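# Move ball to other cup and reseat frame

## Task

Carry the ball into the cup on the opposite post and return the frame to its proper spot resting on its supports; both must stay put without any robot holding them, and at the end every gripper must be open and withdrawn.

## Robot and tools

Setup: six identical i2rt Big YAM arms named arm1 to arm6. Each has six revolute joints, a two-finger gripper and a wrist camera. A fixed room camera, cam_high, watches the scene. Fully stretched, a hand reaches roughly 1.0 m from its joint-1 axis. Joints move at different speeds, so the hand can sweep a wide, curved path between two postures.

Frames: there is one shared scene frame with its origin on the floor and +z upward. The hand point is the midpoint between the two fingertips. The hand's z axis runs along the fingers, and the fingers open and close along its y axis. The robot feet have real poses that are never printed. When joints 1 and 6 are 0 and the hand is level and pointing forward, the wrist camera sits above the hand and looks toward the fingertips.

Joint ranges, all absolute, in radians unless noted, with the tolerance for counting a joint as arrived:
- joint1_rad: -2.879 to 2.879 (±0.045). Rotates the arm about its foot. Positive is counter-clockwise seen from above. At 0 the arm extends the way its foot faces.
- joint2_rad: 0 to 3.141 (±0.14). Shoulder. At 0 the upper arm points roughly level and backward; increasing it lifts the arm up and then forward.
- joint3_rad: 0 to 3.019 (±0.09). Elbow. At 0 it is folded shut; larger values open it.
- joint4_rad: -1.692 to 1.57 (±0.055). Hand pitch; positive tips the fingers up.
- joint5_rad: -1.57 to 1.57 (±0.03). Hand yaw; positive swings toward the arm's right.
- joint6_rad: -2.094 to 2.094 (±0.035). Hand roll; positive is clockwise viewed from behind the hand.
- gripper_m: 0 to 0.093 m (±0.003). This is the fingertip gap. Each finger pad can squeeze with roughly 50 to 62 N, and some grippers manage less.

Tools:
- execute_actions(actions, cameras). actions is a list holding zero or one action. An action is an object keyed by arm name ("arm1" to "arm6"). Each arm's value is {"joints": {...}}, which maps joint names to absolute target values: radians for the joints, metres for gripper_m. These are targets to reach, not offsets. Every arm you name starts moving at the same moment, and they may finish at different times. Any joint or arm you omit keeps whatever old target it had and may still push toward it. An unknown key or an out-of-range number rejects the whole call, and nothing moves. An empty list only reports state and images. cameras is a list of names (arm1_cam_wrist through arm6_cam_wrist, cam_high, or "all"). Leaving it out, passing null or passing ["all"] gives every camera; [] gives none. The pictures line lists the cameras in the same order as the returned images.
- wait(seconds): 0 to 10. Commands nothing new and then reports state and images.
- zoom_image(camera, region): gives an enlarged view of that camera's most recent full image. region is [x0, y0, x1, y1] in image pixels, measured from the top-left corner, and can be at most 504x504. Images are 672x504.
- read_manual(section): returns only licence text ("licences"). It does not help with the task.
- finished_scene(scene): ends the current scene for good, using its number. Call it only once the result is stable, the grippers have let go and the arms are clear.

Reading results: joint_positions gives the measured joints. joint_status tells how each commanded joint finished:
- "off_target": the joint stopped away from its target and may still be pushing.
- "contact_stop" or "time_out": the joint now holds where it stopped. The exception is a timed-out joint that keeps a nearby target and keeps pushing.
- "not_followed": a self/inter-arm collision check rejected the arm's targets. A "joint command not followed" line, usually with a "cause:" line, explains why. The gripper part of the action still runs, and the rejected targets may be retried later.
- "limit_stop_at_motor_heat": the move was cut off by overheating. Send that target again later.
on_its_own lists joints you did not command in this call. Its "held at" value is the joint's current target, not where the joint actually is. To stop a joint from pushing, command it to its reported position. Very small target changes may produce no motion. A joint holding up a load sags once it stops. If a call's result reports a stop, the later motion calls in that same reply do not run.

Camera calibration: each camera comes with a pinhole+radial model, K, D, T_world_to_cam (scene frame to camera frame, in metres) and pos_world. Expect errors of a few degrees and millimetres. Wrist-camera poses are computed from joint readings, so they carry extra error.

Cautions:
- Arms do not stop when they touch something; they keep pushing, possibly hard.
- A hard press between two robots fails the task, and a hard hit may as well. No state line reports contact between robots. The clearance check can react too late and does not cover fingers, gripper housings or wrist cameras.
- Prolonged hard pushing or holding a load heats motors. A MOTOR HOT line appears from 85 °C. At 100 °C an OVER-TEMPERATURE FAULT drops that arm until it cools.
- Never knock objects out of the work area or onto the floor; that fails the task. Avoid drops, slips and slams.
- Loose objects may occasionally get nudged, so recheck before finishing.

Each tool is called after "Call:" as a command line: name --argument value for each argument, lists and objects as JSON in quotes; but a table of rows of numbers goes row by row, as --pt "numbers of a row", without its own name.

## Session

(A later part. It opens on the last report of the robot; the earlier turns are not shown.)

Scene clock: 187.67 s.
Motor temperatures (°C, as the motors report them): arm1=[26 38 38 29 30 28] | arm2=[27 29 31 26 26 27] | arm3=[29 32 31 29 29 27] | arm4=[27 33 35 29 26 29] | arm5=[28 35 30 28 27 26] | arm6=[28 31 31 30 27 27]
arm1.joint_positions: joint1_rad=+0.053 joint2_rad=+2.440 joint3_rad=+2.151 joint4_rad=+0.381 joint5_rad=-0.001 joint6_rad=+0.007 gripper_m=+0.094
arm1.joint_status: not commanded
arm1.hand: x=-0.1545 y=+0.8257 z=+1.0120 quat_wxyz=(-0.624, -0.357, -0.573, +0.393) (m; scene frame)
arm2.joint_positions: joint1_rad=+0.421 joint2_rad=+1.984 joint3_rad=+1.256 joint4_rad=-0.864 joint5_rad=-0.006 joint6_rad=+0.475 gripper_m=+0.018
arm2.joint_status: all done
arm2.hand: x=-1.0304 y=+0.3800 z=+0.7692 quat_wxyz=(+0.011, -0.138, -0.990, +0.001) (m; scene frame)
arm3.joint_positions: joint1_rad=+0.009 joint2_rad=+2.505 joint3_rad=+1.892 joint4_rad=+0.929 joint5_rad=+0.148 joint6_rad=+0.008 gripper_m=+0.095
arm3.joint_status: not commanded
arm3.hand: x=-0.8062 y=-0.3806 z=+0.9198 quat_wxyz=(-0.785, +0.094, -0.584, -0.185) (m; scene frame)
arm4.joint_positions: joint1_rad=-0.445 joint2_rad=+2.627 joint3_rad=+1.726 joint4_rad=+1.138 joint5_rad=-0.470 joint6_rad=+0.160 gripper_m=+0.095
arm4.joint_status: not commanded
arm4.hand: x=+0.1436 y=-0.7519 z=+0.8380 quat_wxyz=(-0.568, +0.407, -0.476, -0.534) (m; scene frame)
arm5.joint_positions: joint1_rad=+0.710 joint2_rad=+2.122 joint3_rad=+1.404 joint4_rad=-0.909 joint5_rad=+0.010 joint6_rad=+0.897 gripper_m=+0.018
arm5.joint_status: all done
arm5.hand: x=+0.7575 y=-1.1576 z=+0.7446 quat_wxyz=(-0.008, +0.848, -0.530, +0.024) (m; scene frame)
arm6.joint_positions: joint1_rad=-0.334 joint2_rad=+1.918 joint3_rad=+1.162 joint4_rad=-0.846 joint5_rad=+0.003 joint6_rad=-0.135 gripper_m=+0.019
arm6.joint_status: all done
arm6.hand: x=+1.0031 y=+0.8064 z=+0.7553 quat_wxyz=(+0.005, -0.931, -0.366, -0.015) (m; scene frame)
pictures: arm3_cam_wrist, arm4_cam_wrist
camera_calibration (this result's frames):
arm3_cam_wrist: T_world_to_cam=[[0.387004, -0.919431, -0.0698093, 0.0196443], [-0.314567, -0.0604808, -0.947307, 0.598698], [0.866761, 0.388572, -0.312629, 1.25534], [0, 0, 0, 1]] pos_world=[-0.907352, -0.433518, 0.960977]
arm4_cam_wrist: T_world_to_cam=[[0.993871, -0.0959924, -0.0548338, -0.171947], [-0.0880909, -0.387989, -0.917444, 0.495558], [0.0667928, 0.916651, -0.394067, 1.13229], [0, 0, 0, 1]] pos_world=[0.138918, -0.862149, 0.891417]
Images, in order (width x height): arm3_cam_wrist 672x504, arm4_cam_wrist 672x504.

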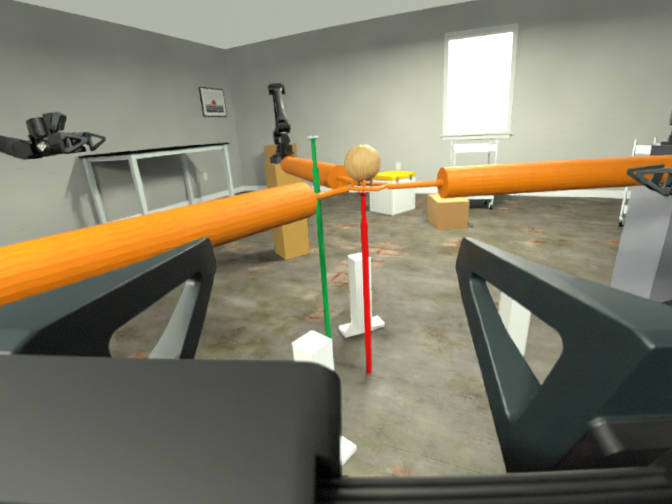

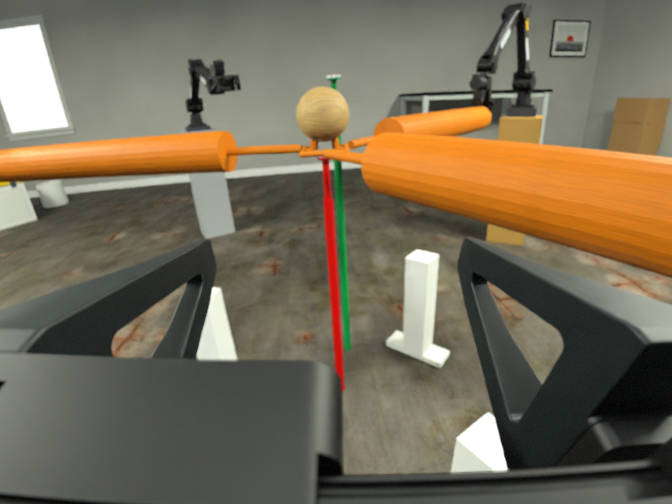

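Call:
execute_actions --actions '[{"arm2":{"joints":{"joint2_rad":1.795,"joint3_rad":1.38,"joint4_rad":-1.14}},"arm5":{"joints":{"joint2_rad":1.92,"joint3_rad":1.505,"joint4_rad":-1.15}},"arm6":{"joints":{"joint2_rad":1.718,"joint3_rad":1.292,"joint4_rad":-1.14}},"arm4":{"joints":{"joint2_rad":2.45}}}]' --cameras '[]'

Call:
execute_actions --actions '[{"arm2":{"joints":{"joint2_rad":1.695,"joint3_rad":1.556,"joint4_rad":-1.405}},"arm5":{"joints":{"joint2_rad":1.815,"joint3_rad":1.661,"joint4_rad":-1.40}},"arm6":{"joints":{"joint2_rad":1.617,"joint3_rad":1.47,"joint4_rad":-1.41}}}]' --cameras '["arm3_cam_wrist","arm4_cam_wrist","arm1_cam_wrist","cam_high"]'

Scene clock: 194.13 s.
Motor temperatures (°C, as the motors report them): arm1=[26 39 39 29 30 28] | arm2=[27 30 32 26 26 27] | arm3=[29 32 31 29 29 27] | arm4=[27 33 35 29 26 29] | arm5=[28 35 30 28 27 26] | arm6=[28 31 32 30 27 27]
arm1.joint_positions: joint1_rad=+0.053 joint2_rad=+2.440 joint3_rad=+2.151 joint4_rad=+0.381 joint5_rad=-0.001 joint6_rad=+0.007 gripper_m=+0.094
arm1.joint_status: not commanded
arm1.hand: x=-0.1545 y=+0.8257 z=+1.0120 quat_wxyz=(-0.624, -0.357, -0.573, +0.393) (m; scene frame)
arm2.joint_positions: joint1_rad=+0.419 joint2_rad=+1.815 joint3_rad=+1.341 joint4_rad=-1.111 joint5_rad=+0.000 joint6_rad=+0.472 gripper_m=+0.018
arm2.joint_status: all done
arm2.hand: x=-1.0302 y=+0.3779 z=+0.8802 quat_wxyz=(+0.007, -0.137, -0.990, +0.003) (m; scene frame)
arm3.joint_positions: joint1_rad=+0.009 joint2_rad=+2.505 joint3_rad=+1.892 joint4_rad=+0.929 joint5_rad=+0.148 joint6_rad=+0.008 gripper_m=+0.095
arm3.joint_status: not commanded
arm3.hand: x=-0.8062 y=-0.3806 z=+0.9198 quat_wxyz=(-0.785, +0.094, -0.584, -0.185) (m; scene frame)
arm4.joint_positions: joint1_rad=-0.445 joint2_rad=+2.430 joint3_rad=+1.732 joint4_rad=+1.142 joint5_rad=-0.470 joint6_rad=+0.160 gripper_m=+0.095
arm4.joint_status: all done
arm4.hand: x=+0.1472 y=-0.7461 z=+1.0048 quat_wxyz=(-0.627, +0.387, -0.395, -0.548) (m; scene frame)
arm5.joint_positions: joint1_rad=+0.709 joint2_rad=+1.956 joint3_rad=+1.458 joint4_rad=-1.132 joint5_rad=+0.012 joint6_rad=+0.897 gripper_m=+0.018
arm5.joint_status: all done
arm5.hand: x=+0.7624 y=-1.1567 z=+0.8518 quat_wxyz=(-0.010, +0.847, -0.530, +0.025) (m; scene frame)
arm6.joint_positions: joint1_rad=-0.334 joint2_rad=+1.743 joint3_rad=+1.252 joint4_rad=-1.111 joint5_rad=+0.002 joint6_rad=-0.135 gripper_m=+0.019
arm6.joint_status: all done
arm6.hand: x=+1.0051 y=+0.8077 z=+0.8653 quat_wxyz=(+0.005, -0.931, -0.366, -0.015) (m; scene frame)
pictures: none
No camera images: the call's "cameras" was empty. Leave "cameras" out to get every camera's image.

Scene clock: 195.37 s.
Motor temperatures (°C, as the motors report them): arm1=[26 39 39 29 30 28] | arm2=[27 30 32 26 26 27] | arm3=[29 32 31 29 29 27] | arm4=[27 33 35 29 26 29] | arm5=[28 35 31 28 27 26] | arm6=[28 31 32 30 27 27]
arm1.joint_positions: joint1_rad=+0.053 joint2_rad=+2.440 joint3_rad=+2.151 joint4_rad=+0.381 joint5_rad=-0.001 joint6_rad=+0.007 gripper_m=+0.094
arm1.joint_status: not commanded
arm1.hand: x=-0.1545 y=+0.8257 z=+1.0120 quat_wxyz=(-0.624, -0.357, -0.573, +0.393) (m; scene frame)
arm2.joint_positions: joint1_rad=+0.417 joint2_rad=+1.733 joint3_rad=+1.502 joint4_rad=-1.373 joint5_rad=+0.002 joint6_rad=+0.471 gripper_m=+0.018
arm2.joint_status: all done
arm2.hand: x=-1.0317 y=+0.3768 z=+0.9791 quat_wxyz=(+0.015, -0.138, -0.990, +0.007) (m; scene frame)
arm3.joint_positions: joint1_rad=+0.009 joint2_rad=+2.505 joint3_rad=+1.892 joint4_rad=+0.929 joint5_rad=+0.148 joint6_rad=+0.008 gripper_m=+0.095
arm3.joint_status: not commanded
arm3.hand: x=-0.8062 y=-0.3806 z=+0.9198 quat_wxyz=(-0.785, +0.094, -0.584, -0.185) (m; scene frame)
arm4.joint_positions: joint1_rad=-0.445 joint2_rad=+2.430 joint3_rad=+1.732 joint4_rad=+1.142 joint5_rad=-0.470 joint6_rad=+0.160 gripper_m=+0.095
arm4.joint_status: not commanded
arm4.hand: x=+0.1472 y=-0.7461 z=+1.0048 quat_wxyz=(-0.627, +0.387, -0.395, -0.548) (m; scene frame)
arm5.joint_positions: joint1_rad=+0.711 joint2_rad=+1.857 joint3_rad=+1.603 joint4_rad=-1.380 joint5_rad=+0.010 joint6_rad=+0.899 gripper_m=+0.018
arm5.joint_status: all done
arm5.hand: x=+0.7625 y=-1.1570 z=+0.9573 quat_wxyz=(-0.009, +0.847, -0.530, +0.027) (m; scene frame)
arm6.joint_positions: joint1_rad=-0.333 joint2_rad=+1.653 joint3_rad=+1.416 joint4_rad=-1.375 joint5_rad=+0.000 joint6_rad=-0.135 gripper_m=+0.019
arm6.joint_status: all done
arm6.hand: x=+1.0063 y=+0.8075 z=+0.9662 quat_wxyz=(+0.005, -0.930, -0.366, -0.020) (m; scene frame)
pictures: arm1_cam_wrist, arm3_cam_wrist, arm4_cam_wrist, cam_high
camera_calibration (this result's frames):
arm1_cam_wrist: T_world_to_cam=[[-0.903734, -0.428095, 0.000660667, 0.215941], [-0.220861, 0.464928, -0.857358, 0.454035], [0.366723, -0.774969, -0.51472, 1.33944], [0, 0, 0, 1]] pos_world=[-0.195772, 0.919373, 1.07856]
arm3_cam_wrist: T_world_to_cam=[[0.387004, -0.919431, -0.0698093, 0.0196443], [-0.314567, -0.0604808, -0.947307, 0.598698], [0.866761, 0.388572, -0.312629, 1.25534], [0, 0, 0, 1]] pos_world=[-0.907352, -0.433518, 0.960977]
arm4_cam_wrist: T_world_to_cam=[[0.994543, -0.094819, 0.0435044, -0.263924], [0.0211232, -0.22535, -0.974049, 0.813311], [0.102162, 0.969653, -0.222118, 1.05408], [0, 0, 0, 1]] pos_world=[0.137618, -0.863833, 1.03782]
Images, in order (width x height): arm1_cam_wrist 672x504, arm3_cam_wrist 672x504, arm4_cam_wrist 672x504, cam_high 672x504.

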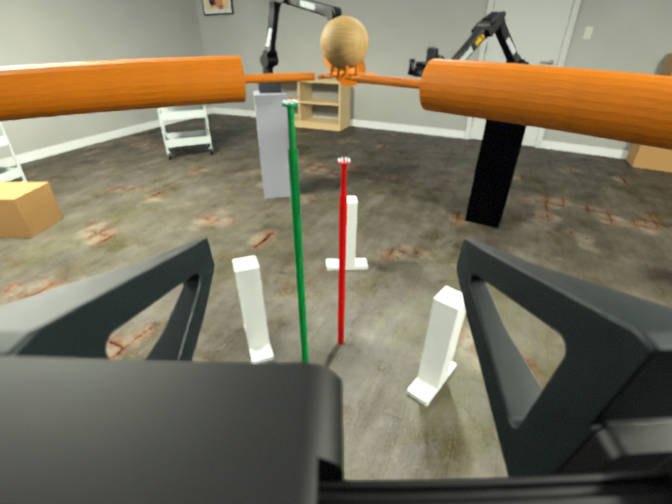

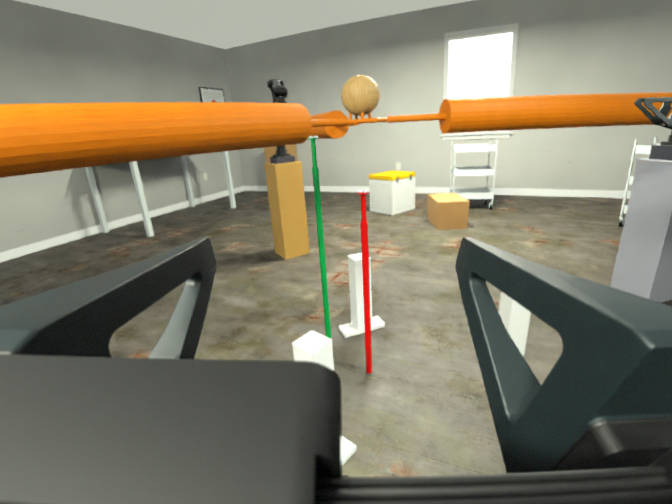

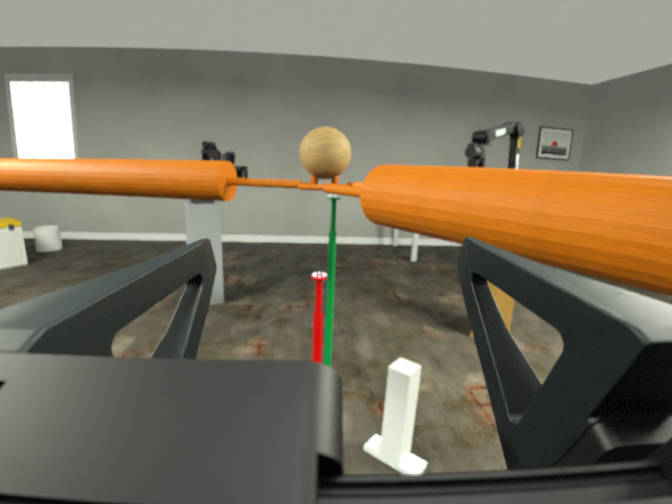

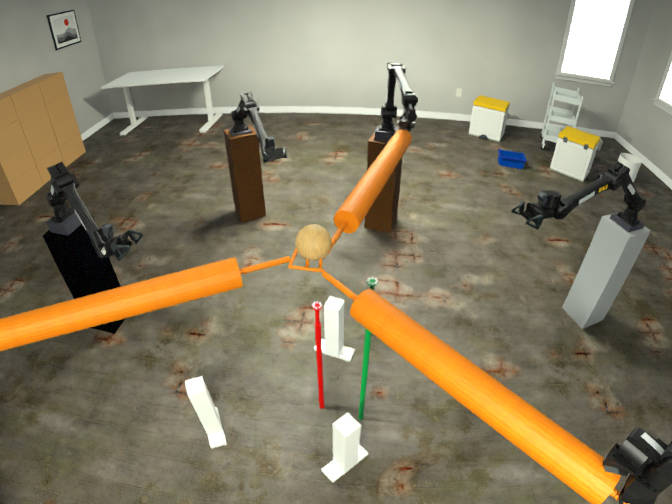

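Call:
execute_actions --actions '[{"arm2":{"joints":{"joint1_rad":0.584,"joint2_rad":1.855,"joint3_rad":1.735,"joint4_rad":-1.43,"joint6_rad":0.645}},"arm5":{"joints":{"joint1_rad":0.53,"joint2_rad":1.86,"joint3_rad":1.70,"joint4_rad":-1.39,"joint6_rad":0.71}},"arm6":{"joints":{"joint1_rad":-0.497,"joint2_rad":1.445,"joint3_rad":1.225,"joint4_rad":-1.34,"joint6_rad":-0.305}},"arm1":{"joints":{"joint4_rad":0.55}}}]' --cameras '[]'

Call:
execute_actions --actions '[{"arm2":{"joints":{"joint1_rad":0.722,"joint2_rad":2.03,"joint3_rad":2.005,"joint4_rad":-1.525,"joint6_rad":0.783}},"arm5":{"joints":{"joint1_rad":0.358,"joint2_rad":1.935,"joint3_rad":1.81,"joint4_rad":-1.43,"joint6_rad":0.54}},"arm6":{"joints":{"joint1_rad":-0.724,"joint2_rad":1.305,"joint3_rad":1.083,"joint4_rad":-1.34,"joint6_rad":-0.532}}}]' --cameras '["arm3_cam_wrist","arm4_cam_wrist","arm1_cam_wrist"]'

Call:
zoom_image --camera "arm4_cam_wrist" --region '[285, 130, 385, 230]'

Call:
zoom_image --camera "arm3_cam_wrist" --region '[265, 70, 365, 170]'

Scene clock: 214.37 s.
Motor temperatures (°C, as the motors report them): arm1=[26 39 39 29 30 28] | arm2=[27 30 35 26 26 27] | arm3=[29 32 31 29 29 27] | arm4=[27 33 35 29 26 29] | arm5=[28 35 35 28 27 26] | arm6=[28 31 35 30 27 27]
arm1.joint_positions: joint1_rad=+0.053 joint2_rad=+2.440 joint3_rad=+2.151 joint4_rad=+0.530 joint5_rad=-0.001 joint6_rad=+0.007 gripper_m=+0.094
arm1.joint_status: all done
arm1.hand: x=-0.1567 y=+0.8311 z=+1.0479 quat_wxyz=(-0.665, -0.327, -0.525, +0.418) (m; scene frame)
arm2.joint_positions: joint1_rad=+0.590 joint2_rad=+1.888 joint3_rad=+1.658 joint4_rad=-1.406 joint5_rad=-0.001 joint6_rad=+0.644 gripper_m=+0.018
arm2.joint_status: all done
arm2.hand: x=-1.0130 y=+0.4793 z=+0.9558 quat_wxyz=(+0.029, -0.138, -0.990, +0.015) (m; scene frame)
arm3.joint_positions: joint1_rad=+0.009 joint2_rad=+2.505 joint3_rad=+1.892 joint4_rad=+0.929 joint5_rad=+0.148 joint6_rad=+0.008 gripper_m=+0.095
arm3.joint_status: not commanded
arm3.hand: x=-0.8062 y=-0.3806 z=+0.9198 quat_wxyz=(-0.785, +0.094, -0.584, -0.185) (m; scene frame)
arm4.joint_positions: joint1_rad=-0.445 joint2_rad=+2.430 joint3_rad=+1.732 joint4_rad=+1.142 joint5_rad=-0.470 joint6_rad=+0.160 gripper_m=+0.095
arm4.joint_status: not commanded
arm4.hand: x=+0.1472 y=-0.7461 z=+1.0048 quat_wxyz=(-0.627, +0.387, -0.395, -0.548) (m; scene frame)
arm5.joint_positions: joint1_rad=+0.521 joint2_rad=+1.900 joint3_rad=+1.634 joint4_rad=-1.380 joint5_rad=+0.009 joint6_rad=+0.708 gripper_m=+0.018
arm5.joint_status: all done
arm5.hand: x=+0.7855 y=-1.0543 z=+0.9443 quat_wxyz=(-0.004, +0.847, -0.530, +0.035) (m; scene frame)
arm6.joint_positions: joint1_rad=-0.507 joint2_rad=+1.482 joint3_rad=+1.203 joint4_rad=-1.339 joint5_rad=+0.005 joint6_rad=-0.311 gripper_m=+0.019
arm6.joint_status: all done
arm6.hand: x=+1.0272 y=+0.9105 z=+0.9625 quat_wxyz=(+0.004, -0.930, -0.367, -0.023) (m; scene frame)
pictures: none
No camera images: the call's "cameras" was empty. Leave "cameras" out to get every camera's image.

Scene clock: 215.47 s.
Motor temperatures (°C, as the motors report them): arm1=[26 39 39 29 30 28] | arm2=[27 30 36 26 26 27] | arm3=[29 32 31 29 29 27] | arm4=[27 33 35 29 26 29] | arm5=[28 35 35 28 27 26] | arm6=[28 31 35 30 27 27]
arm1.joint_positions: joint1_rad=+0.053 joint2_rad=+2.440 joint3_rad=+2.151 joint4_rad=+0.530 joint5_rad=-0.001 joint6_rad=+0.007 gripper_m=+0.094
arm1.joint_status: not commanded
arm1.hand: x=-0.1567 y=+0.8311 z=+1.0479 quat_wxyz=(-0.665, -0.327, -0.525, +0.418) (m; scene frame)
arm2.joint_positions: joint1_rad=+0.728 joint2_rad=+2.062 joint3_rad=+1.917 joint4_rad=-1.495 joint5_rad=-0.007 joint6_rad=+0.780 gripper_m=+0.018
arm2.joint_status: all done
arm2.hand: x=-0.9927 y=+0.5795 z=+0.9511 quat_wxyz=(+0.030, -0.137, -0.990, +0.018) (m; scene frame)
arm3.joint_positions: joint1_rad=+0.009 joint2_rad=+2.505 joint3_rad=+1.892 joint4_rad=+0.929 joint5_rad=+0.148 joint6_rad=+0.008 gripper_m=+0.095
arm3.joint_status: not commanded
arm3.hand: x=-0.8062 y=-0.3806 z=+0.9198 quat_wxyz=(-0.785, +0.094, -0.584, -0.185) (m; scene frame)
arm4.joint_positions: joint1_rad=-0.445 joint2_rad=+2.430 joint3_rad=+1.732 joint4_rad=+1.142 joint5_rad=-0.470 joint6_rad=+0.160 gripper_m=+0.095
arm4.joint_status: not commanded
arm4.hand: x=+0.1472 y=-0.7461 z=+1.0048 quat_wxyz=(-0.627, +0.387, -0.395, -0.548) (m; scene frame)
arm5.joint_positions: joint1_rad=+0.348 joint2_rad=+1.979 joint3_rad=+1.744 joint4_rad=-1.421 joint5_rad=+0.009 joint6_rad=+0.537 gripper_m=+0.018
arm5.joint_status: all done
arm5.hand: x=+0.8094 y=-0.9555 z=+0.9390 quat_wxyz=(+0.002, +0.847, -0.530, +0.042) (m; scene frame)
arm6.joint_positions: joint1_rad=-0.733 joint2_rad=+1.343 joint3_rad=+1.060 joint4_rad=-1.339 joint5_rad=+0.010 joint6_rad=-0.537 gripper_m=+0.019
arm6.joint_status: all done
arm6.hand: x=+1.0510 y=+1.0111 z=+0.9621 quat_wxyz=(+0.001, -0.930, -0.367, -0.026) (m; scene frame)
pictures: arm1_cam_wrist, arm3_cam_wrist, arm4_cam_wrist
camera_calibration (this result's frames):
arm1_cam_wrist: T_world_to_cam=[[-0.903055, -0.429526, -0.000142334, 0.21841], [-0.164095, 0.345306, -0.924033, 0.660037], [0.396945, -0.834429, -0.382313, 1.2784], [0, 0, 0, 1]] pos_world=[-0.201911, 0.932635, 1.09868]
arm3_cam_wrist: T_world_to_cam=[[0.387004, -0.919431, -0.0698093, 0.0196443], [-0.314567, -0.0604808, -0.947307, 0.598698], [0.866761, 0.388572, -0.312629, 1.25534], [0, 0, 0, 1]] pos_world=[-0.907352, -0.433518, 0.960977]
arm4_cam_wrist: T_world_to_cam=[[0.994543, -0.094819, 0.0435044, -0.263924], [0.0211232, -0.22535, -0.974049, 0.813311], [0.102162, 0.969653, -0.222118, 1.05408], [0, 0, 0, 1]] pos_world=[0.137618, -0.863833, 1.03782]
Images, in order (width x height): arm1_cam_wrist 672x504, arm3_cam_wrist 672x504, arm4_cam_wrist 672x504.

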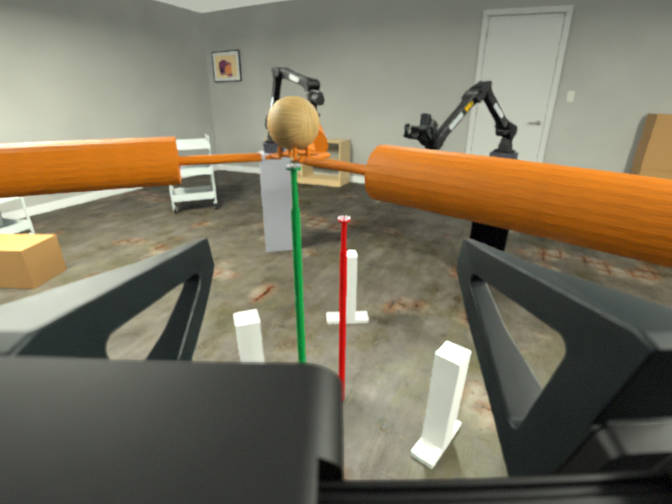

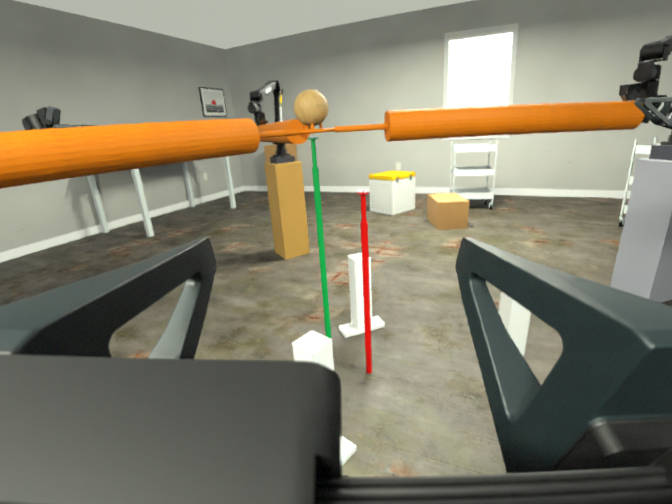

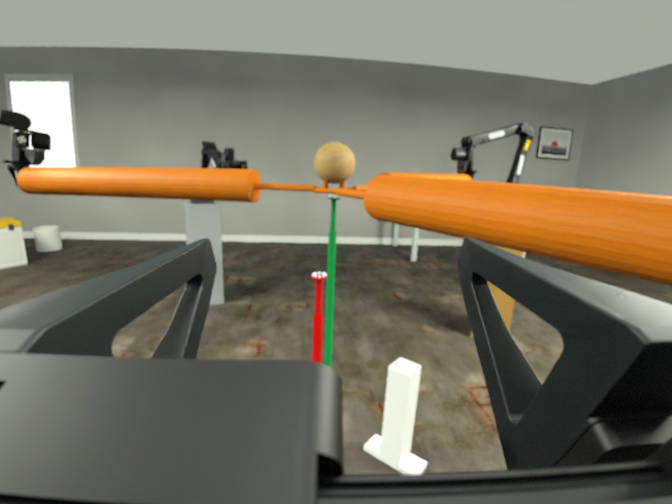

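Region (285, 130, 385, 230) of arm4_cam_wrist's 672x504 image, scaled by 5.040, with more detail than that image has.

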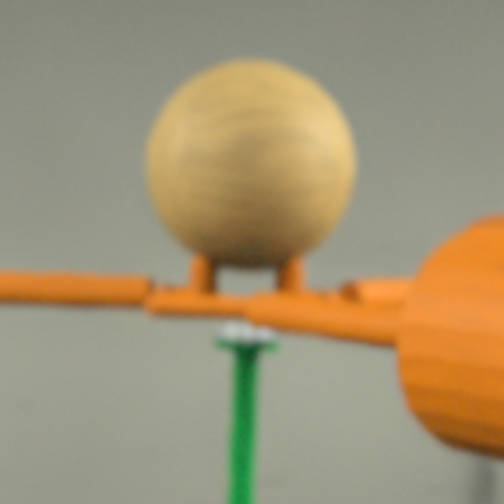

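Region (265, 70, 365, 170) of arm3_cam_wrist's 672x504 image, scaled by 5.040, with more detail than that image has.

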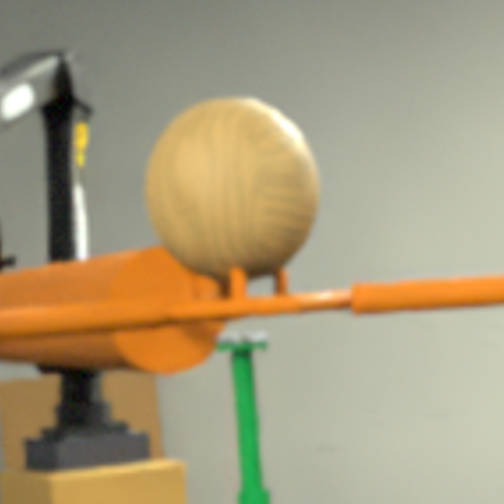

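Call:
execute_actions --actions '[{"arm2":{"joints":{"joint2_rad":2.06,"joint3_rad":1.92,"joint4_rad":-1.445}},"arm5":{"joints":{"joint1_rad":0.348,"joint2_rad":1.972,"joint3_rad":1.725,"joint4_rad":-1.345}},"arm6":{"joints":{"joint1_rad":-0.733,"joint2_rad":1.385,"joint3_rad":0.99,"joint4_rad":-1.2}}}]' --cameras '["arm3_cam_wrist","arm4_cam_wrist"]'

Call:
zoom_image --camera "arm4_cam_wrist" --region '[285, 130, 385, 230]'

Call:
zoom_image --camera "arm3_cam_wrist" --region '[265, 70, 365, 170]'

Scene clock: 223.77 s.
Motor temperatures (°C, as the motors report them): arm1=[26 39 39 29 30 28] | arm2=[27 30 37 26 26 27] | arm3=[29 32 32 29 29 27] | arm4=[27 33 35 29 26 29] | arm5=[28 35 36 28 27 26] | arm6=[28 31 35 30 28 27]
arm1.joint_positions: joint1_rad=+0.053 joint2_rad=+2.440 joint3_rad=+2.151 joint4_rad=+0.530 joint5_rad=-0.001 joint6_rad=+0.007 gripper_m=+0.094
arm1.joint_status: not commanded
arm1.hand: x=-0.1567 y=+0.8311 z=+1.0479 quat_wxyz=(-0.665, -0.327, -0.525, +0.418) (m; scene frame)
arm2.joint_positions: joint1_rad=+0.731 joint2_rad=+2.086 joint3_rad=+1.901 joint4_rad=-1.460 joint5_rad=-0.013 joint6_rad=+0.784 gripper_m=+0.018
arm2.joint_status: all done
arm2.hand: x=-0.9911 y=+0.5836 z=+0.9300 quat_wxyz=(+0.033, -0.138, -0.990, +0.017) (m; scene frame)
arm3.joint_positions: joint1_rad=+0.009 joint2_rad=+2.505 joint3_rad=+1.892 joint4_rad=+0.929 joint5_rad=+0.148 joint6_rad=+0.008 gripper_m=+0.095
arm3.joint_status: not commanded
arm3.hand: x=-0.8062 y=-0.3806 z=+0.9198 quat_wxyz=(-0.785, +0.094, -0.584, -0.185) (m; scene frame)
arm4.joint_positions: joint1_rad=-0.445 joint2_rad=+2.430 joint3_rad=+1.732 joint4_rad=+1.142 joint5_rad=-0.470 joint6_rad=+0.160 gripper_m=+0.095
arm4.joint_status: not commanded
arm4.hand: x=+0.1472 y=-0.7461 z=+1.0048 quat_wxyz=(-0.627, +0.387, -0.395, -0.548) (m; scene frame)
arm5.joint_positions: joint1_rad=+0.349 joint2_rad=+2.011 joint3_rad=+1.701 joint4_rad=-1.348 joint5_rad=+0.007 joint6_rad=+0.540 gripper_m=+0.018
arm5.joint_status: all done
arm5.hand: x=+0.8073 y=-0.9552 z=+0.9045 quat_wxyz=(+0.003, +0.846, -0.531, +0.043) (m; scene frame)
arm6.joint_positions: joint1_rad=-0.733 joint2_rad=+1.412 joint3_rad=+0.968 joint4_rad=-1.204 joint5_rad=+0.004 joint6_rad=-0.536 gripper_m=+0.019
arm6.joint_status: all done
arm6.hand: x=+1.0528 y=+1.0104 z=+0.9055 quat_wxyz=(-0.004, -0.930, -0.366, -0.038) (m; scene frame)
pictures: arm3_cam_wrist, arm4_cam_wrist
camera_calibration (this result's frames):
arm3_cam_wrist: T_world_to_cam=[[0.387004, -0.919431, -0.0698093, 0.0196443], [-0.314567, -0.0604808, -0.947307, 0.598698], [0.866761, 0.388572, -0.312629, 1.25534], [0, 0, 0, 1]] pos_world=[-0.907352, -0.433518, 0.960977]
arm4_cam_wrist: T_world_to_cam=[[0.994543, -0.094819, 0.0435044, -0.263924], [0.0211232, -0.22535, -0.974049, 0.813311], [0.102162, 0.969653, -0.222118, 1.05408], [0, 0, 0, 1]] pos_world=[0.137618, -0.863833, 1.03782]
Images, in order (width x height): arm3_cam_wrist 672x504, arm4_cam_wrist 672x504.

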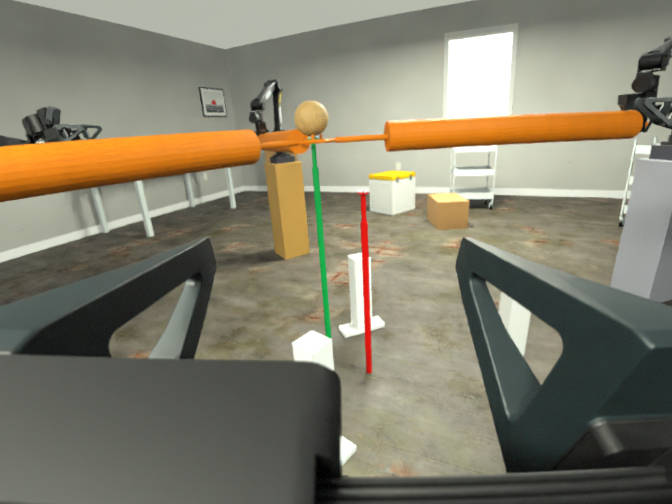

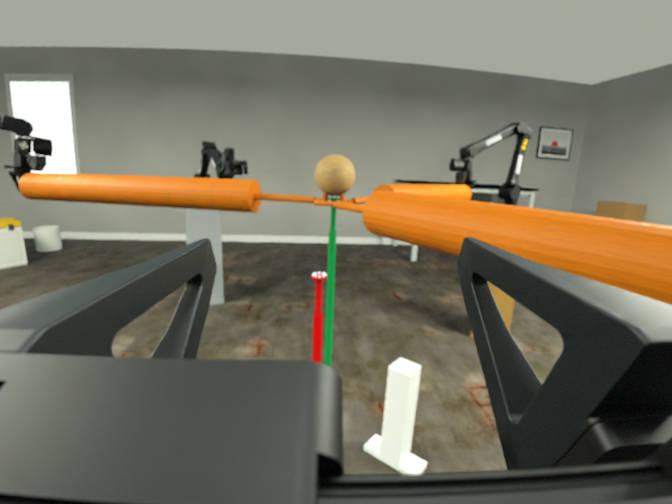

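Region (285, 130, 385, 230) of arm4_cam_wrist's 672x504 image, scaled by 5.040, with more detail than that image has.

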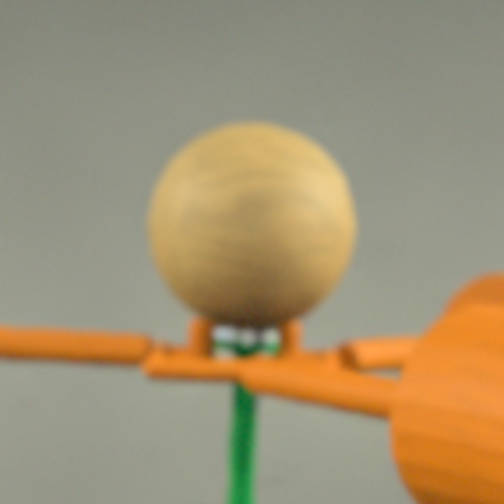

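Region (265, 70, 365, 170) of arm3_cam_wrist's 672x504 image, scaled by 5.040, with more detail than that image has.

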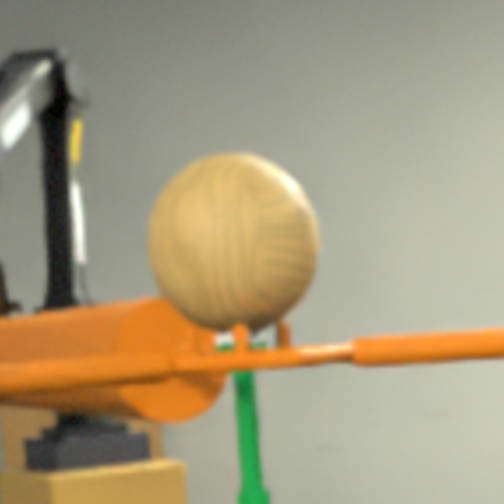

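Call:
execute_actions --actions '[{"arm2":{"joints":{"joint2_rad":2.105,"joint3_rad":1.83,"joint4_rad":-1.322}},"arm5":{"joints":{"joint2_rad":2.03,"joint3_rad":1.655,"joint4_rad":-1.225}},"arm6":{"joints":{"joint2_rad":1.45,"joint3_rad":0.91,"joint4_rad":-1.058}}}]' --cameras '["arm4_cam_wrist"]'

Call:
zoom_image --camera "arm4_cam_wrist" --region '[285, 150, 385, 250]'

Scene clock: 230.00 s.
Motor temperatures (°C, as the motors report them): arm1=[26 40 39 29 30 28] | arm2=[27 30 36 26 26 27] | arm3=[29 33 32 29 29 27] | arm4=[27 33 35 29 26 29] | arm5=[28 35 35 28 27 26] | arm6=[28 31 35 30 27 27]
arm1.joint_positions: joint1_rad=+0.053 joint2_rad=+2.440 joint3_rad=+2.151 joint4_rad=+0.530 joint5_rad=-0.001 joint6_rad=+0.007 gripper_m=+0.094
arm1.joint_status: not commanded
arm1.hand: x=-0.1567 y=+0.8311 z=+1.0479 quat_wxyz=(-0.665, -0.327, -0.525, +0.418) (m; scene frame)
arm2.joint_positions: joint1_rad=+0.732 joint2_rad=+2.133 joint3_rad=+1.817 joint4_rad=-1.326 joint5_rad=-0.013 joint6_rad=+0.785 gripper_m=+0.018
arm2.joint_status: all done
arm2.hand: x=-0.9895 y=+0.5851 z=+0.8698 quat_wxyz=(+0.032, -0.138, -0.990, +0.016) (m; scene frame)
arm3.joint_positions: joint1_rad=+0.009 joint2_rad=+2.505 joint3_rad=+1.892 joint4_rad=+0.929 joint5_rad=+0.148 joint6_rad=+0.008 gripper_m=+0.095
arm3.joint_status: not commanded
arm3.hand: x=-0.8062 y=-0.3806 z=+0.9198 quat_wxyz=(-0.785, +0.094, -0.584, -0.185) (m; scene frame)
arm4.joint_positions: joint1_rad=-0.445 joint2_rad=+2.430 joint3_rad=+1.732 joint4_rad=+1.142 joint5_rad=-0.470 joint6_rad=+0.160 gripper_m=+0.095
arm4.joint_status: not commanded
arm4.hand: x=+0.1472 y=-0.7461 z=+1.0048 quat_wxyz=(-0.627, +0.387, -0.395, -0.548) (m; scene frame)
arm5.joint_positions: joint1_rad=+0.348 joint2_rad=+2.067 joint3_rad=+1.633 joint4_rad=-1.226 joint5_rad=+0.011 joint6_rad=+0.540 gripper_m=+0.018
arm5.joint_status: all done
arm5.hand: x=+0.8075 y=-0.9552 z=+0.8478 quat_wxyz=(+0.002, +0.846, -0.531, +0.043) (m; scene frame)
arm6.joint_positions: joint1_rad=-0.733 joint2_rad=+1.475 joint3_rad=+0.895 joint4_rad=-1.064 joint5_rad=+0.005 joint6_rad=-0.536 gripper_m=+0.019
arm6.joint_status: all done
arm6.hand: x=+1.0529 y=+1.0107 z=+0.8591 quat_wxyz=(-0.003, -0.930, -0.366, -0.036) (m; scene frame)
pictures: arm4_cam_wrist
camera_calibration (this result's frames):
arm4_cam_wrist: T_world_to_cam=[[0.994543, -0.094819, 0.0435044, -0.263924], [0.0211232, -0.22535, -0.974049, 0.813311], [0.102162, 0.969653, -0.222118, 1.05408], [0, 0, 0, 1]] pos_world=[0.137618, -0.863833, 1.03782]
Images, in order (width x height): arm4_cam_wrist 672x504.

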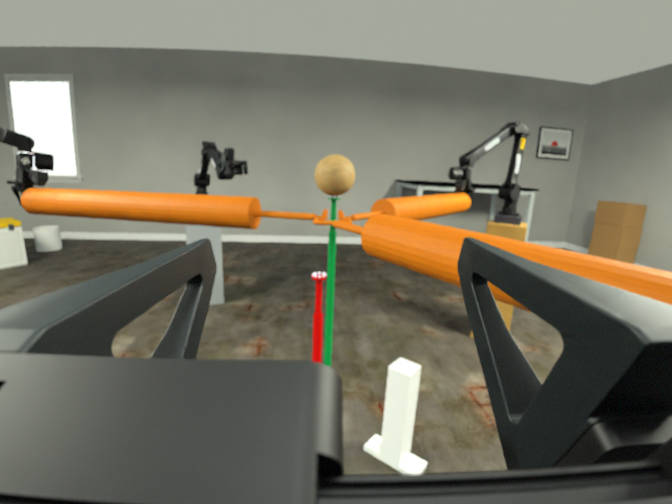

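Region (285, 150, 385, 250) of arm4_cam_wrist's 672x504 image, scaled by 5.040, with more detail than that image has.

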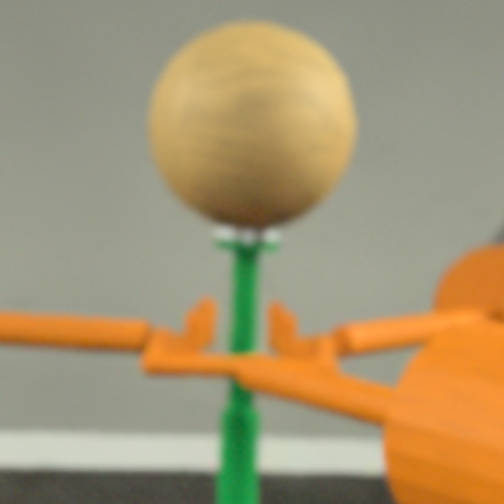

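Call:
execute_actions --actions '[{"arm2":{"joints":{"joint1_rad":0.627,"joint2_rad":2.015,"joint3_rad":1.693,"joint4_rad":-1.265,"joint6_rad":0.675}},"arm5":{"joints":{"joint1_rad":0.456,"joint2_rad":1.94,"joint3_rad":1.512,"joint4_rad":-1.165,"joint6_rad":0.65}},"arm6":{"joints":{"joint1_rad":-0.547,"joint2_rad":1.505,"joint3_rad":0.99,"joint4_rad":-1.07,"joint6_rad":-0.348}}}]' --cameras '["cam_high"]'

Call:
execute_actions --actions '[{"arm2":{"joints":{"joint1_rad":0.222,"joint2_rad":1.87,"joint3_rad":1.418,"joint4_rad":-1.09,"joint6_rad":0.28}},"arm5":{"joints":{"joint1_rad":0.91,"joint2_rad":1.855,"joint3_rad":1.33,"joint4_rad":-1.02,"joint6_rad":1.105}},"arm6":{"joints":{"joint1_rad":-0.128,"joint2_rad":1.865,"joint3_rad":1.45,"joint4_rad":-1.11,"joint6_rad":0.075}}}]' --cameras '["cam_high"]'

Scene clock: 241.70 s.
Motor temperatures (°C, as the motors report them): arm1=[26 40 40 29 30 28] | arm2=[27 31 35 26 27 27] | arm3=[29 33 32 29 29 27] | arm4=[27 33 36 29 26 29] | arm5=[28 36 34 28 27 26] | arm6=[28 31 34 30 27 27]
arm1.joint_positions: joint1_rad=+0.053 joint2_rad=+2.440 joint3_rad=+2.151 joint4_rad=+0.530 joint5_rad=-0.001 joint6_rad=+0.007 gripper_m=+0.094
arm1.joint_status: not commanded
arm1.hand: x=-0.1567 y=+0.8311 z=+1.0479 quat_wxyz=(-0.665, -0.327, -0.525, +0.418) (m; scene frame)
arm2.joint_positions: joint1_rad=+0.626 joint2_rad=+2.076 joint3_rad=+1.692 joint4_rad=-1.260 joint5_rad=-0.006 joint6_rad=+0.683 gripper_m=+0.018
arm2.joint_status: all done
arm2.hand: x=-0.9841 y=+0.5146 z=+0.8593 quat_wxyz=(+0.033, -0.139, -0.990, +0.017) (m; scene frame)
arm3.joint_positions: joint1_rad=+0.009 joint2_rad=+2.505 joint3_rad=+1.892 joint4_rad=+0.929 joint5_rad=+0.148 joint6_rad=+0.008 gripper_m=+0.095
arm3.joint_status: not commanded
arm3.hand: x=-0.8062 y=-0.3806 z=+0.9198 quat_wxyz=(-0.785, +0.094, -0.584, -0.185) (m; scene frame)
arm4.joint_positions: joint1_rad=-0.445 joint2_rad=+2.430 joint3_rad=+1.732 joint4_rad=+1.142 joint5_rad=-0.470 joint6_rad=+0.160 gripper_m=+0.095
arm4.joint_status: not commanded
arm4.hand: x=+0.1472 y=-0.7461 z=+1.0048 quat_wxyz=(-0.627, +0.387, -0.395, -0.548) (m; scene frame)
arm5.joint_positions: joint1_rad=+0.460 joint2_rad=+1.988 joint3_rad=+1.490 joint4_rad=-1.171 joint5_rad=+0.009 joint6_rad=+0.653 gripper_m=+0.018
arm5.joint_status: all done
arm5.hand: x=+0.8081 y=-1.0289 z=+0.8445 quat_wxyz=(-0.003, +0.845, -0.532, +0.047) (m; scene frame)
arm6.joint_positions: joint1_rad=-0.538 joint2_rad=+1.520 joint3_rad=+0.942 joint4_rad=-1.058 joint5_rad=-0.004 joint6_rad=-0.340 gripper_m=+0.019
arm6.joint_status: all done
arm6.hand: x=+1.0568 y=+0.9355 z=+0.8576 quat_wxyz=(-0.001, -0.930, -0.366, -0.033) (m; scene frame)
pictures: cam_high
Images, in order (width x height): cam_high 672x504.

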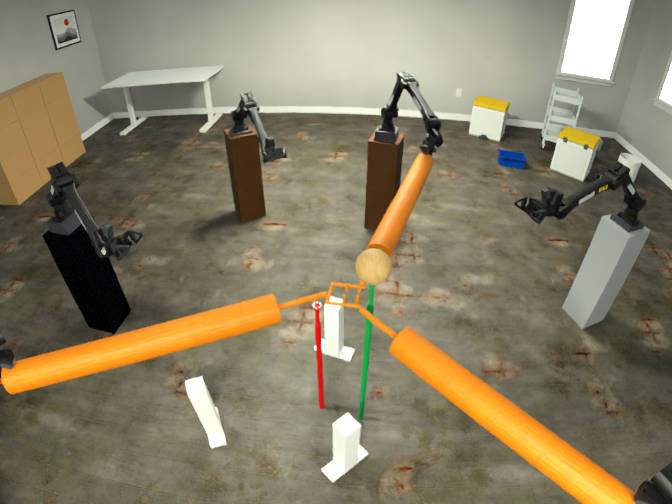

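Scene clock: 243.00 s.
Motor temperatures (°C, as the motors report them): arm1=[26 40 40 29 30 28] | arm2=[27 31 35 26 27 27] | arm3=[29 33 32 29 29 27] | arm4=[27 33 36 29 26 29] | arm5=[28 36 34 28 27 26] | arm6=[28 31 34 30 27 27]
arm1.joint_positions: joint1_rad=+0.053 joint2_rad=+2.440 joint3_rad=+2.151 joint4_rad=+0.530 joint5_rad=-0.001 joint6_rad=+0.007 gripper_m=+0.094
arm1.joint_status: not commanded
arm1.hand: x=-0.1567 y=+0.8311 z=+1.0479 quat_wxyz=(-0.665, -0.327, -0.525, +0.418) (m; scene frame)
arm2.joint_positions: joint1_rad=+0.211 joint2_rad=+1.922 joint3_rad=+1.412 joint4_rad=-1.090 joint5_rad=+0.005 joint6_rad=+0.268 gripper_m=+0.018
arm2.joint_status: all done
arm2.hand: x=-0.9943 y=+0.2704 z=+0.8494 quat_wxyz=(+0.014, -0.139, -0.990, +0.005) (m; scene frame)
arm3.joint_positions: joint1_rad=+0.009 joint2_rad=+2.505 joint3_rad=+1.892 joint4_rad=+0.929 joint5_rad=+0.148 joint6_rad=+0.008 gripper_m=+0.095
arm3.joint_status: not commanded
arm3.hand: x=-0.8062 y=-0.3806 z=+0.9198 quat_wxyz=(-0.785, +0.094, -0.584, -0.185) (m; scene frame)
arm4.joint_positions: joint1_rad=-0.445 joint2_rad=+2.430 joint3_rad=+1.732 joint4_rad=+1.142 joint5_rad=-0.470 joint6_rad=+0.160 gripper_m=+0.095
arm4.joint_status: not commanded
arm4.hand: x=+0.1472 y=-0.7461 z=+1.0048 quat_wxyz=(-0.627, +0.387, -0.395, -0.548) (m; scene frame)
arm5.joint_positions: joint1_rad=+0.914 joint2_rad=+1.913 joint3_rad=+1.306 joint4_rad=-1.028 joint5_rad=-0.012 joint6_rad=+1.109 gripper_m=+0.018
arm5.joint_status: all done
arm5.hand: x=+0.7853 y=-1.2730 z=+0.8259 quat_wxyz=(-0.006, +0.845, -0.533, +0.029) (m; scene frame)
arm6.joint_positions: joint1_rad=-0.119 joint2_rad=+1.906 joint3_rad=+1.407 joint4_rad=-1.106 joint5_rad=-0.008 joint6_rad=+0.082 gripper_m=+0.019
arm6.joint_status: all done
arm6.hand: x=+1.0376 y=+0.6880 z=+0.8364 quat_wxyz=(+0.004, -0.931, -0.365, -0.017) (m; scene frame)
pictures: cam_high
Images, in order (width x height): cam_high 672x504.

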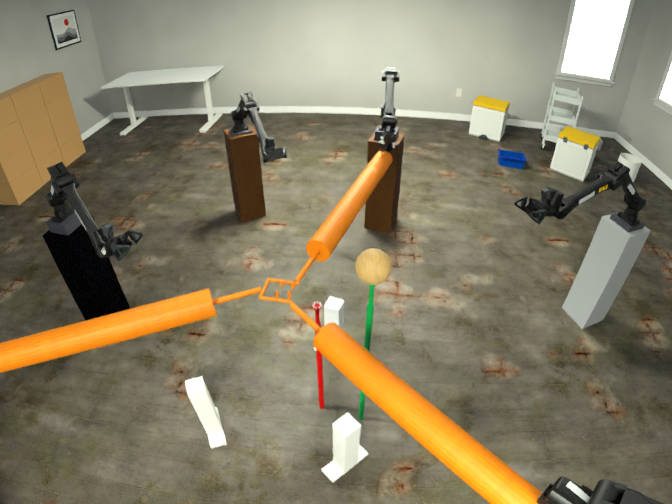

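Call:
execute_actions --actions '[{"arm2":{"joints":{"joint1_rad":0.23,"joint2_rad":2.16,"joint3_rad":1.33,"joint4_rad":-0.73,"joint6_rad":0.295}},"arm5":{"joints":{"joint2_rad":2.17,"joint3_rad":1.29,"joint4_rad":-0.655}},"arm6":{"joints":{"joint1_rad":-0.136,"joint2_rad":2.14,"joint3_rad":1.335,"joint4_rad":-0.74}}}]' --cameras '[]'

Call:
execute_actions --actions '[{"arm2":{"joints":{"joint2_rad":2.44,"joint3_rad":1.415,"joint4_rad":-0.525}},"arm5":{"joints":{"joint2_rad":2.465,"joint3_rad":1.39,"joint4_rad":-0.46}},"arm6":{"joints":{"joint2_rad":2.415,"joint3_rad":1.415,"joint4_rad":-0.53}}}]' --cameras '[]'

Call:
execute_actions --actions '[{"arm2":{"joints":{"joint2_rad":2.65,"joint3_rad":1.535,"joint4_rad":-0.437}},"arm5":{"joints":{"joint2_rad":2.685,"joint3_rad":1.525,"joint4_rad":-0.383}},"arm6":{"joints":{"joint2_rad":2.63,"joint3_rad":1.53,"joint4_rad":-0.44}}}]' --cameras '["cam_high"]'

Scene clock: 254.60 s.
Motor temperatures (°C, as the motors report them): arm1=[26 40 40 29 30 28] | arm2=[27 31 34 26 26 27] | arm3=[29 33 32 29 29 27] | arm4=[27 33 36 29 26 29] | arm5=[28 36 34 28 27 26] | arm6=[28 31 35 30 28 27]
arm1.joint_positions: joint1_rad=+0.053 joint2_rad=+2.440 joint3_rad=+2.151 joint4_rad=+0.530 joint5_rad=-0.001 joint6_rad=+0.007 gripper_m=+0.094
arm1.joint_status: not commanded
arm1.hand: x=-0.1567 y=+0.8311 z=+1.0479 quat_wxyz=(-0.665, -0.327, -0.525, +0.418) (m; scene frame)
arm2.joint_positions: joint1_rad=+0.226 joint2_rad=+2.206 joint3_rad=+1.329 joint4_rad=-0.723 joint5_rad=+0.003 joint6_rad=+0.285 gripper_m=+0.018
arm2.joint_status: all done
arm2.hand: x=-0.9978 y=+0.2787 z=+0.6745 quat_wxyz=(+0.014, -0.140, -0.990, +0.004) (m; scene frame)
arm3.joint_positions: joint1_rad=+0.009 joint2_rad=+2.505 joint3_rad=+1.892 joint4_rad=+0.929 joint5_rad=+0.148 joint6_rad=+0.008 gripper_m=+0.095
arm3.joint_status: not commanded
arm3.hand: x=-0.8062 y=-0.3806 z=+0.9198 quat_wxyz=(-0.785, +0.094, -0.584, -0.185) (m; scene frame)
arm4.joint_positions: joint1_rad=-0.445 joint2_rad=+2.430 joint3_rad=+1.732 joint4_rad=+1.142 joint5_rad=-0.470 joint6_rad=+0.160 gripper_m=+0.095
arm4.joint_status: not commanded
arm4.hand: x=+0.1472 y=-0.7461 z=+1.0048 quat_wxyz=(-0.627, +0.387, -0.395, -0.548) (m; scene frame)
arm5.joint_positions: joint1_rad=+0.903 joint2_rad=+2.233 joint3_rad=+1.278 joint4_rad=-0.659 joint5_rad=-0.003 joint6_rad=+1.098 gripper_m=+0.018
arm5.joint_status: all done
arm5.hand: x=+0.7766 y=-1.2670 z=+0.6547 quat_wxyz=(-0.004, +0.845, -0.534, +0.018) (m; scene frame)
arm6.joint_positions: joint1_rad=-0.132 joint2_rad=+2.200 joint3_rad=+1.329 joint4_rad=-0.736 joint5_rad=+0.001 joint6_rad=+0.072 gripper_m=+0.019
arm6.joint_status: all done
arm6.hand: x=+1.0318 y=+0.6943 z=+0.6583 quat_wxyz=(+0.008, -0.931, -0.364, -0.016) (m; scene frame)
pictures: none
No camera images: the call's "cameras" was empty. Leave "cameras" out to get every camera's image.

Scene clock: 255.77 s.
Motor temperatures (°C, as the motors report them): arm1=[26 40 40 29 30 28] | arm2=[27 31 34 26 26 27] | arm3=[29 33 32 29 29 27] | arm4=[27 33 36 29 26 29] | arm5=[28 36 33 28 27 26] | arm6=[28 31 35 30 28 27]
arm1.joint_positions: joint1_rad=+0.053 joint2_rad=+2.440 joint3_rad=+2.151 joint4_rad=+0.530 joint5_rad=-0.001 joint6_rad=+0.007 gripper_m=+0.094
arm1.joint_status: not commanded
arm1.hand: x=-0.1567 y=+0.8311 z=+1.0479 quat_wxyz=(-0.665, -0.327, -0.525, +0.418) (m; scene frame)
arm2.joint_positions: joint1_rad=+0.228 joint2_rad=+2.467 joint3_rad=+1.404 joint4_rad=-0.519 joint5_rad=+0.003 joint6_rad=+0.287 gripper_m=+0.018
arm2.joint_status: all done
arm2.hand: x=-0.9932 y=+0.2799 z=+0.5533 quat_wxyz=(+0.006, -0.140, -0.990, +0.003) (m; scene frame)
arm3.joint_positions: joint1_rad=+0.009 joint2_rad=+2.505 joint3_rad=+1.892 joint4_rad=+0.929 joint5_rad=+0.148 joint6_rad=+0.008 gripper_m=+0.095
arm3.joint_status: not commanded
arm3.hand: x=-0.8062 y=-0.3806 z=+0.9198 quat_wxyz=(-0.785, +0.094, -0.584, -0.185) (m; scene frame)
arm4.joint_positions: joint1_rad=-0.445 joint2_rad=+2.430 joint3_rad=+1.732 joint4_rad=+1.142 joint5_rad=-0.470 joint6_rad=+0.160 gripper_m=+0.095
arm4.joint_status: not commanded
arm4.hand: x=+0.1472 y=-0.7461 z=+1.0048 quat_wxyz=(-0.627, +0.387, -0.395, -0.548) (m; scene frame)
arm5.joint_positions: joint1_rad=+0.900 joint2_rad=+2.517 joint3_rad=+1.366 joint4_rad=-0.458 joint5_rad=+0.001 joint6_rad=+1.095 gripper_m=+0.018
arm5.joint_status: all done
arm5.hand: x=+0.7790 y=-1.2661 z=+0.5270 quat_wxyz=(-0.004, +0.846, -0.533, +0.015) (m; scene frame)
arm6.joint_positions: joint1_rad=-0.131 joint2_rad=+2.462 joint3_rad=+1.386 joint4_rad=-0.520 joint5_rad=+0.000 joint6_rad=+0.073 gripper_m=+0.019
arm6.joint_status: all done
arm6.hand: x=+1.0341 y=+0.6956 z=+0.5332 quat_wxyz=(+0.005, -0.932, -0.363, -0.011) (m; scene frame)
pictures: none
No camera images: the call's "cameras" was empty. Leave "cameras" out to get every camera's image.

Scene clock: 256.83 s.
Motor temperatures (°C, as the motors report them): arm1=[26 40 40 29 30 28] | arm2=[27 31 34 26 26 27] | arm3=[29 33 32 29 29 27] | arm4=[27 33 36 29 26 29] | arm5=[28 36 33 28 27 26] | arm6=[28 31 35 30 28 27]
arm1.joint_positions: joint1_rad=+0.053 joint2_rad=+2.440 joint3_rad=+2.151 joint4_rad=+0.530 joint5_rad=-0.001 joint6_rad=+0.007 gripper_m=+0.094
arm1.joint_status: not commanded
arm1.hand: x=-0.1567 y=+0.8311 z=+1.0479 quat_wxyz=(-0.665, -0.327, -0.525, +0.418) (m; scene frame)
arm2.joint_positions: joint1_rad=+0.229 joint2_rad=+2.671 joint3_rad=+1.522 joint4_rad=-0.433 joint5_rad=+0.003 joint6_rad=+0.289 gripper_m=+0.018
arm2.joint_status: all done
arm2.hand: x=-0.9924 y=+0.2805 z=+0.4662 quat_wxyz=(+0.006, -0.141, -0.990, +0.003) (m; scene frame)
arm3.joint_positions: joint1_rad=+0.009 joint2_rad=+2.505 joint3_rad=+1.892 joint4_rad=+0.929 joint5_rad=+0.148 joint6_rad=+0.008 gripper_m=+0.095
arm3.joint_status: not commanded
arm3.hand: x=-0.8062 y=-0.3806 z=+0.9198 quat_wxyz=(-0.785, +0.094, -0.584, -0.185) (m; scene frame)
arm4.joint_positions: joint1_rad=-0.445 joint2_rad=+2.430 joint3_rad=+1.732 joint4_rad=+1.142 joint5_rad=-0.470 joint6_rad=+0.160 gripper_m=+0.095
arm4.joint_status: not commanded
arm4.hand: x=+0.1472 y=-0.7461 z=+1.0048 quat_wxyz=(-0.627, +0.387, -0.395, -0.548) (m; scene frame)
arm5.joint_positions: joint1_rad=+0.901 joint2_rad=+2.733 joint3_rad=+1.508 joint4_rad=-0.384 joint5_rad=+0.001 joint6_rad=+1.097 gripper_m=+0.018
arm5.joint_status: all done
arm5.hand: x=+0.7768 y=-1.2674 z=+0.4385 quat_wxyz=(-0.004, +0.846, -0.534, +0.015) (m; scene frame)
arm6.joint_positions: joint1_rad=-0.131 joint2_rad=+2.669 joint3_rad=+1.506 joint4_rad=-0.434 joint5_rad=-0.002 joint6_rad=+0.074 gripper_m=+0.019
arm6.joint_status: all done
arm6.hand: x=+1.0336 y=+0.6946 z=+0.4456 quat_wxyz=(+0.004, -0.932, -0.363, -0.012) (m; scene frame)
pictures: cam_high
Images, in order (width x height): cam_high 672x504.

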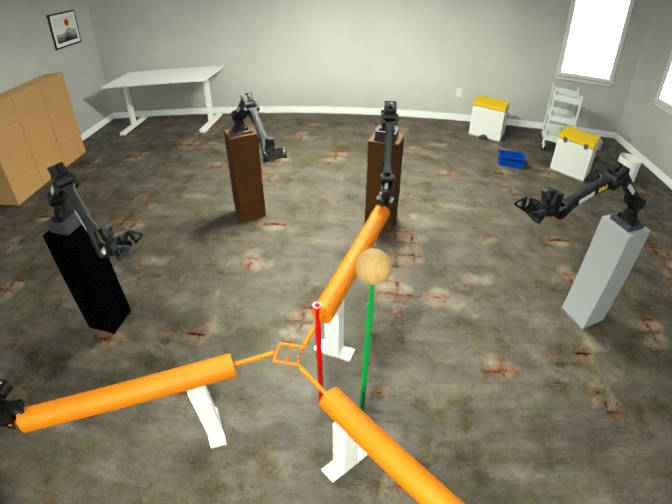

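Call:
execute_actions --actions '[{"arm2":{"joints":{"joint1_rad":0.216,"joint2_rad":2.735,"joint3_rad":1.575,"joint4_rad":-0.419}},"arm5":{"joints":{"joint1_rad":0.918,"joint2_rad":2.765,"joint3_rad":1.57,"joint4_rad":-0.365}},"arm6":{"joints":{"joint1_rad":-0.124,"joint2_rad":2.71,"joint3_rad":1.58,"joint4_rad":-0.42}}}]' --cameras '[]'

Scene clock: 292.13 s.
Motor temperatures (°C, as the motors report them): arm1=[26 41 41 29 30 28] | arm2=[27 31 32 26 26 27] | arm3=[29 33 32 29 29 27] | arm4=[27 34 36 29 26 29] | arm5=[28 37 31 28 27 26] | arm6=[28 32 32 30 27 27]
arm1.joint_positions: joint1_rad=+0.053 joint2_rad=+2.440 joint3_rad=+2.151 joint4_rad=+0.530 joint5_rad=-0.001 joint6_rad=+0.007 gripper_m=+0.094
arm1.joint_status: not commanded
arm1.hand: x=-0.1567 y=+0.8311 z=+1.0479 quat_wxyz=(-0.665, -0.327, -0.525, +0.418) (m; scene frame)
arm2.joint_positions: joint1_rad=+0.222 joint2_rad=+2.729 joint3_rad=+1.556 joint4_rad=-0.415 joint5_rad=+0.002 joint6_rad=+0.285 gripper_m=+0.018
arm2.joint_status: all done
arm2.hand: x=-0.9963 y=+0.2769 z=+0.4410 quat_wxyz=(+0.008, -0.142, -0.990, +0.002) (m; scene frame)
arm3.joint_positions: joint1_rad=+0.009 joint2_rad=+2.505 joint3_rad=+1.892 joint4_rad=+0.929 joint5_rad=+0.148 joint6_rad=+0.008 gripper_m=+0.095
arm3.joint_status: not commanded
arm3.hand: x=-0.8062 y=-0.3806 z=+0.9198 quat_wxyz=(-0.785, +0.094, -0.584, -0.185) (m; scene frame)
arm4.joint_positions: joint1_rad=-0.445 joint2_rad=+2.430 joint3_rad=+1.732 joint4_rad=+1.142 joint5_rad=-0.470 joint6_rad=+0.160 gripper_m=+0.095
arm4.joint_status: not commanded
arm4.hand: x=+0.1472 y=-0.7461 z=+1.0048 quat_wxyz=(-0.627, +0.387, -0.395, -0.548) (m; scene frame)
arm5.joint_positions: joint1_rad=+0.909 joint2_rad=+2.784 joint3_rad=+1.554 joint4_rad=-0.370 joint5_rad=+0.001 joint6_rad=+1.103 gripper_m=+0.018
arm5.joint_status: all done
arm5.hand: x=+0.7726 y=-1.2716 z=+0.4183 quat_wxyz=(-0.002, +0.846, -0.533, +0.012) (m; scene frame)
arm6.joint_positions: joint1_rad=-0.131 joint2_rad=+2.723 joint3_rad=+1.555 joint4_rad=-0.420 joint5_rad=-0.002 joint6_rad=+0.074 gripper_m=+0.019
arm6.joint_status: all done
arm6.hand: x=+1.0298 y=+0.6905 z=+0.4244 quat_wxyz=(+0.003, -0.932, -0.363, -0.008) (m; scene frame)
pictures: none
No camera images: the call's "cameras" was empty. Leave "cameras" out to get every camera's image.


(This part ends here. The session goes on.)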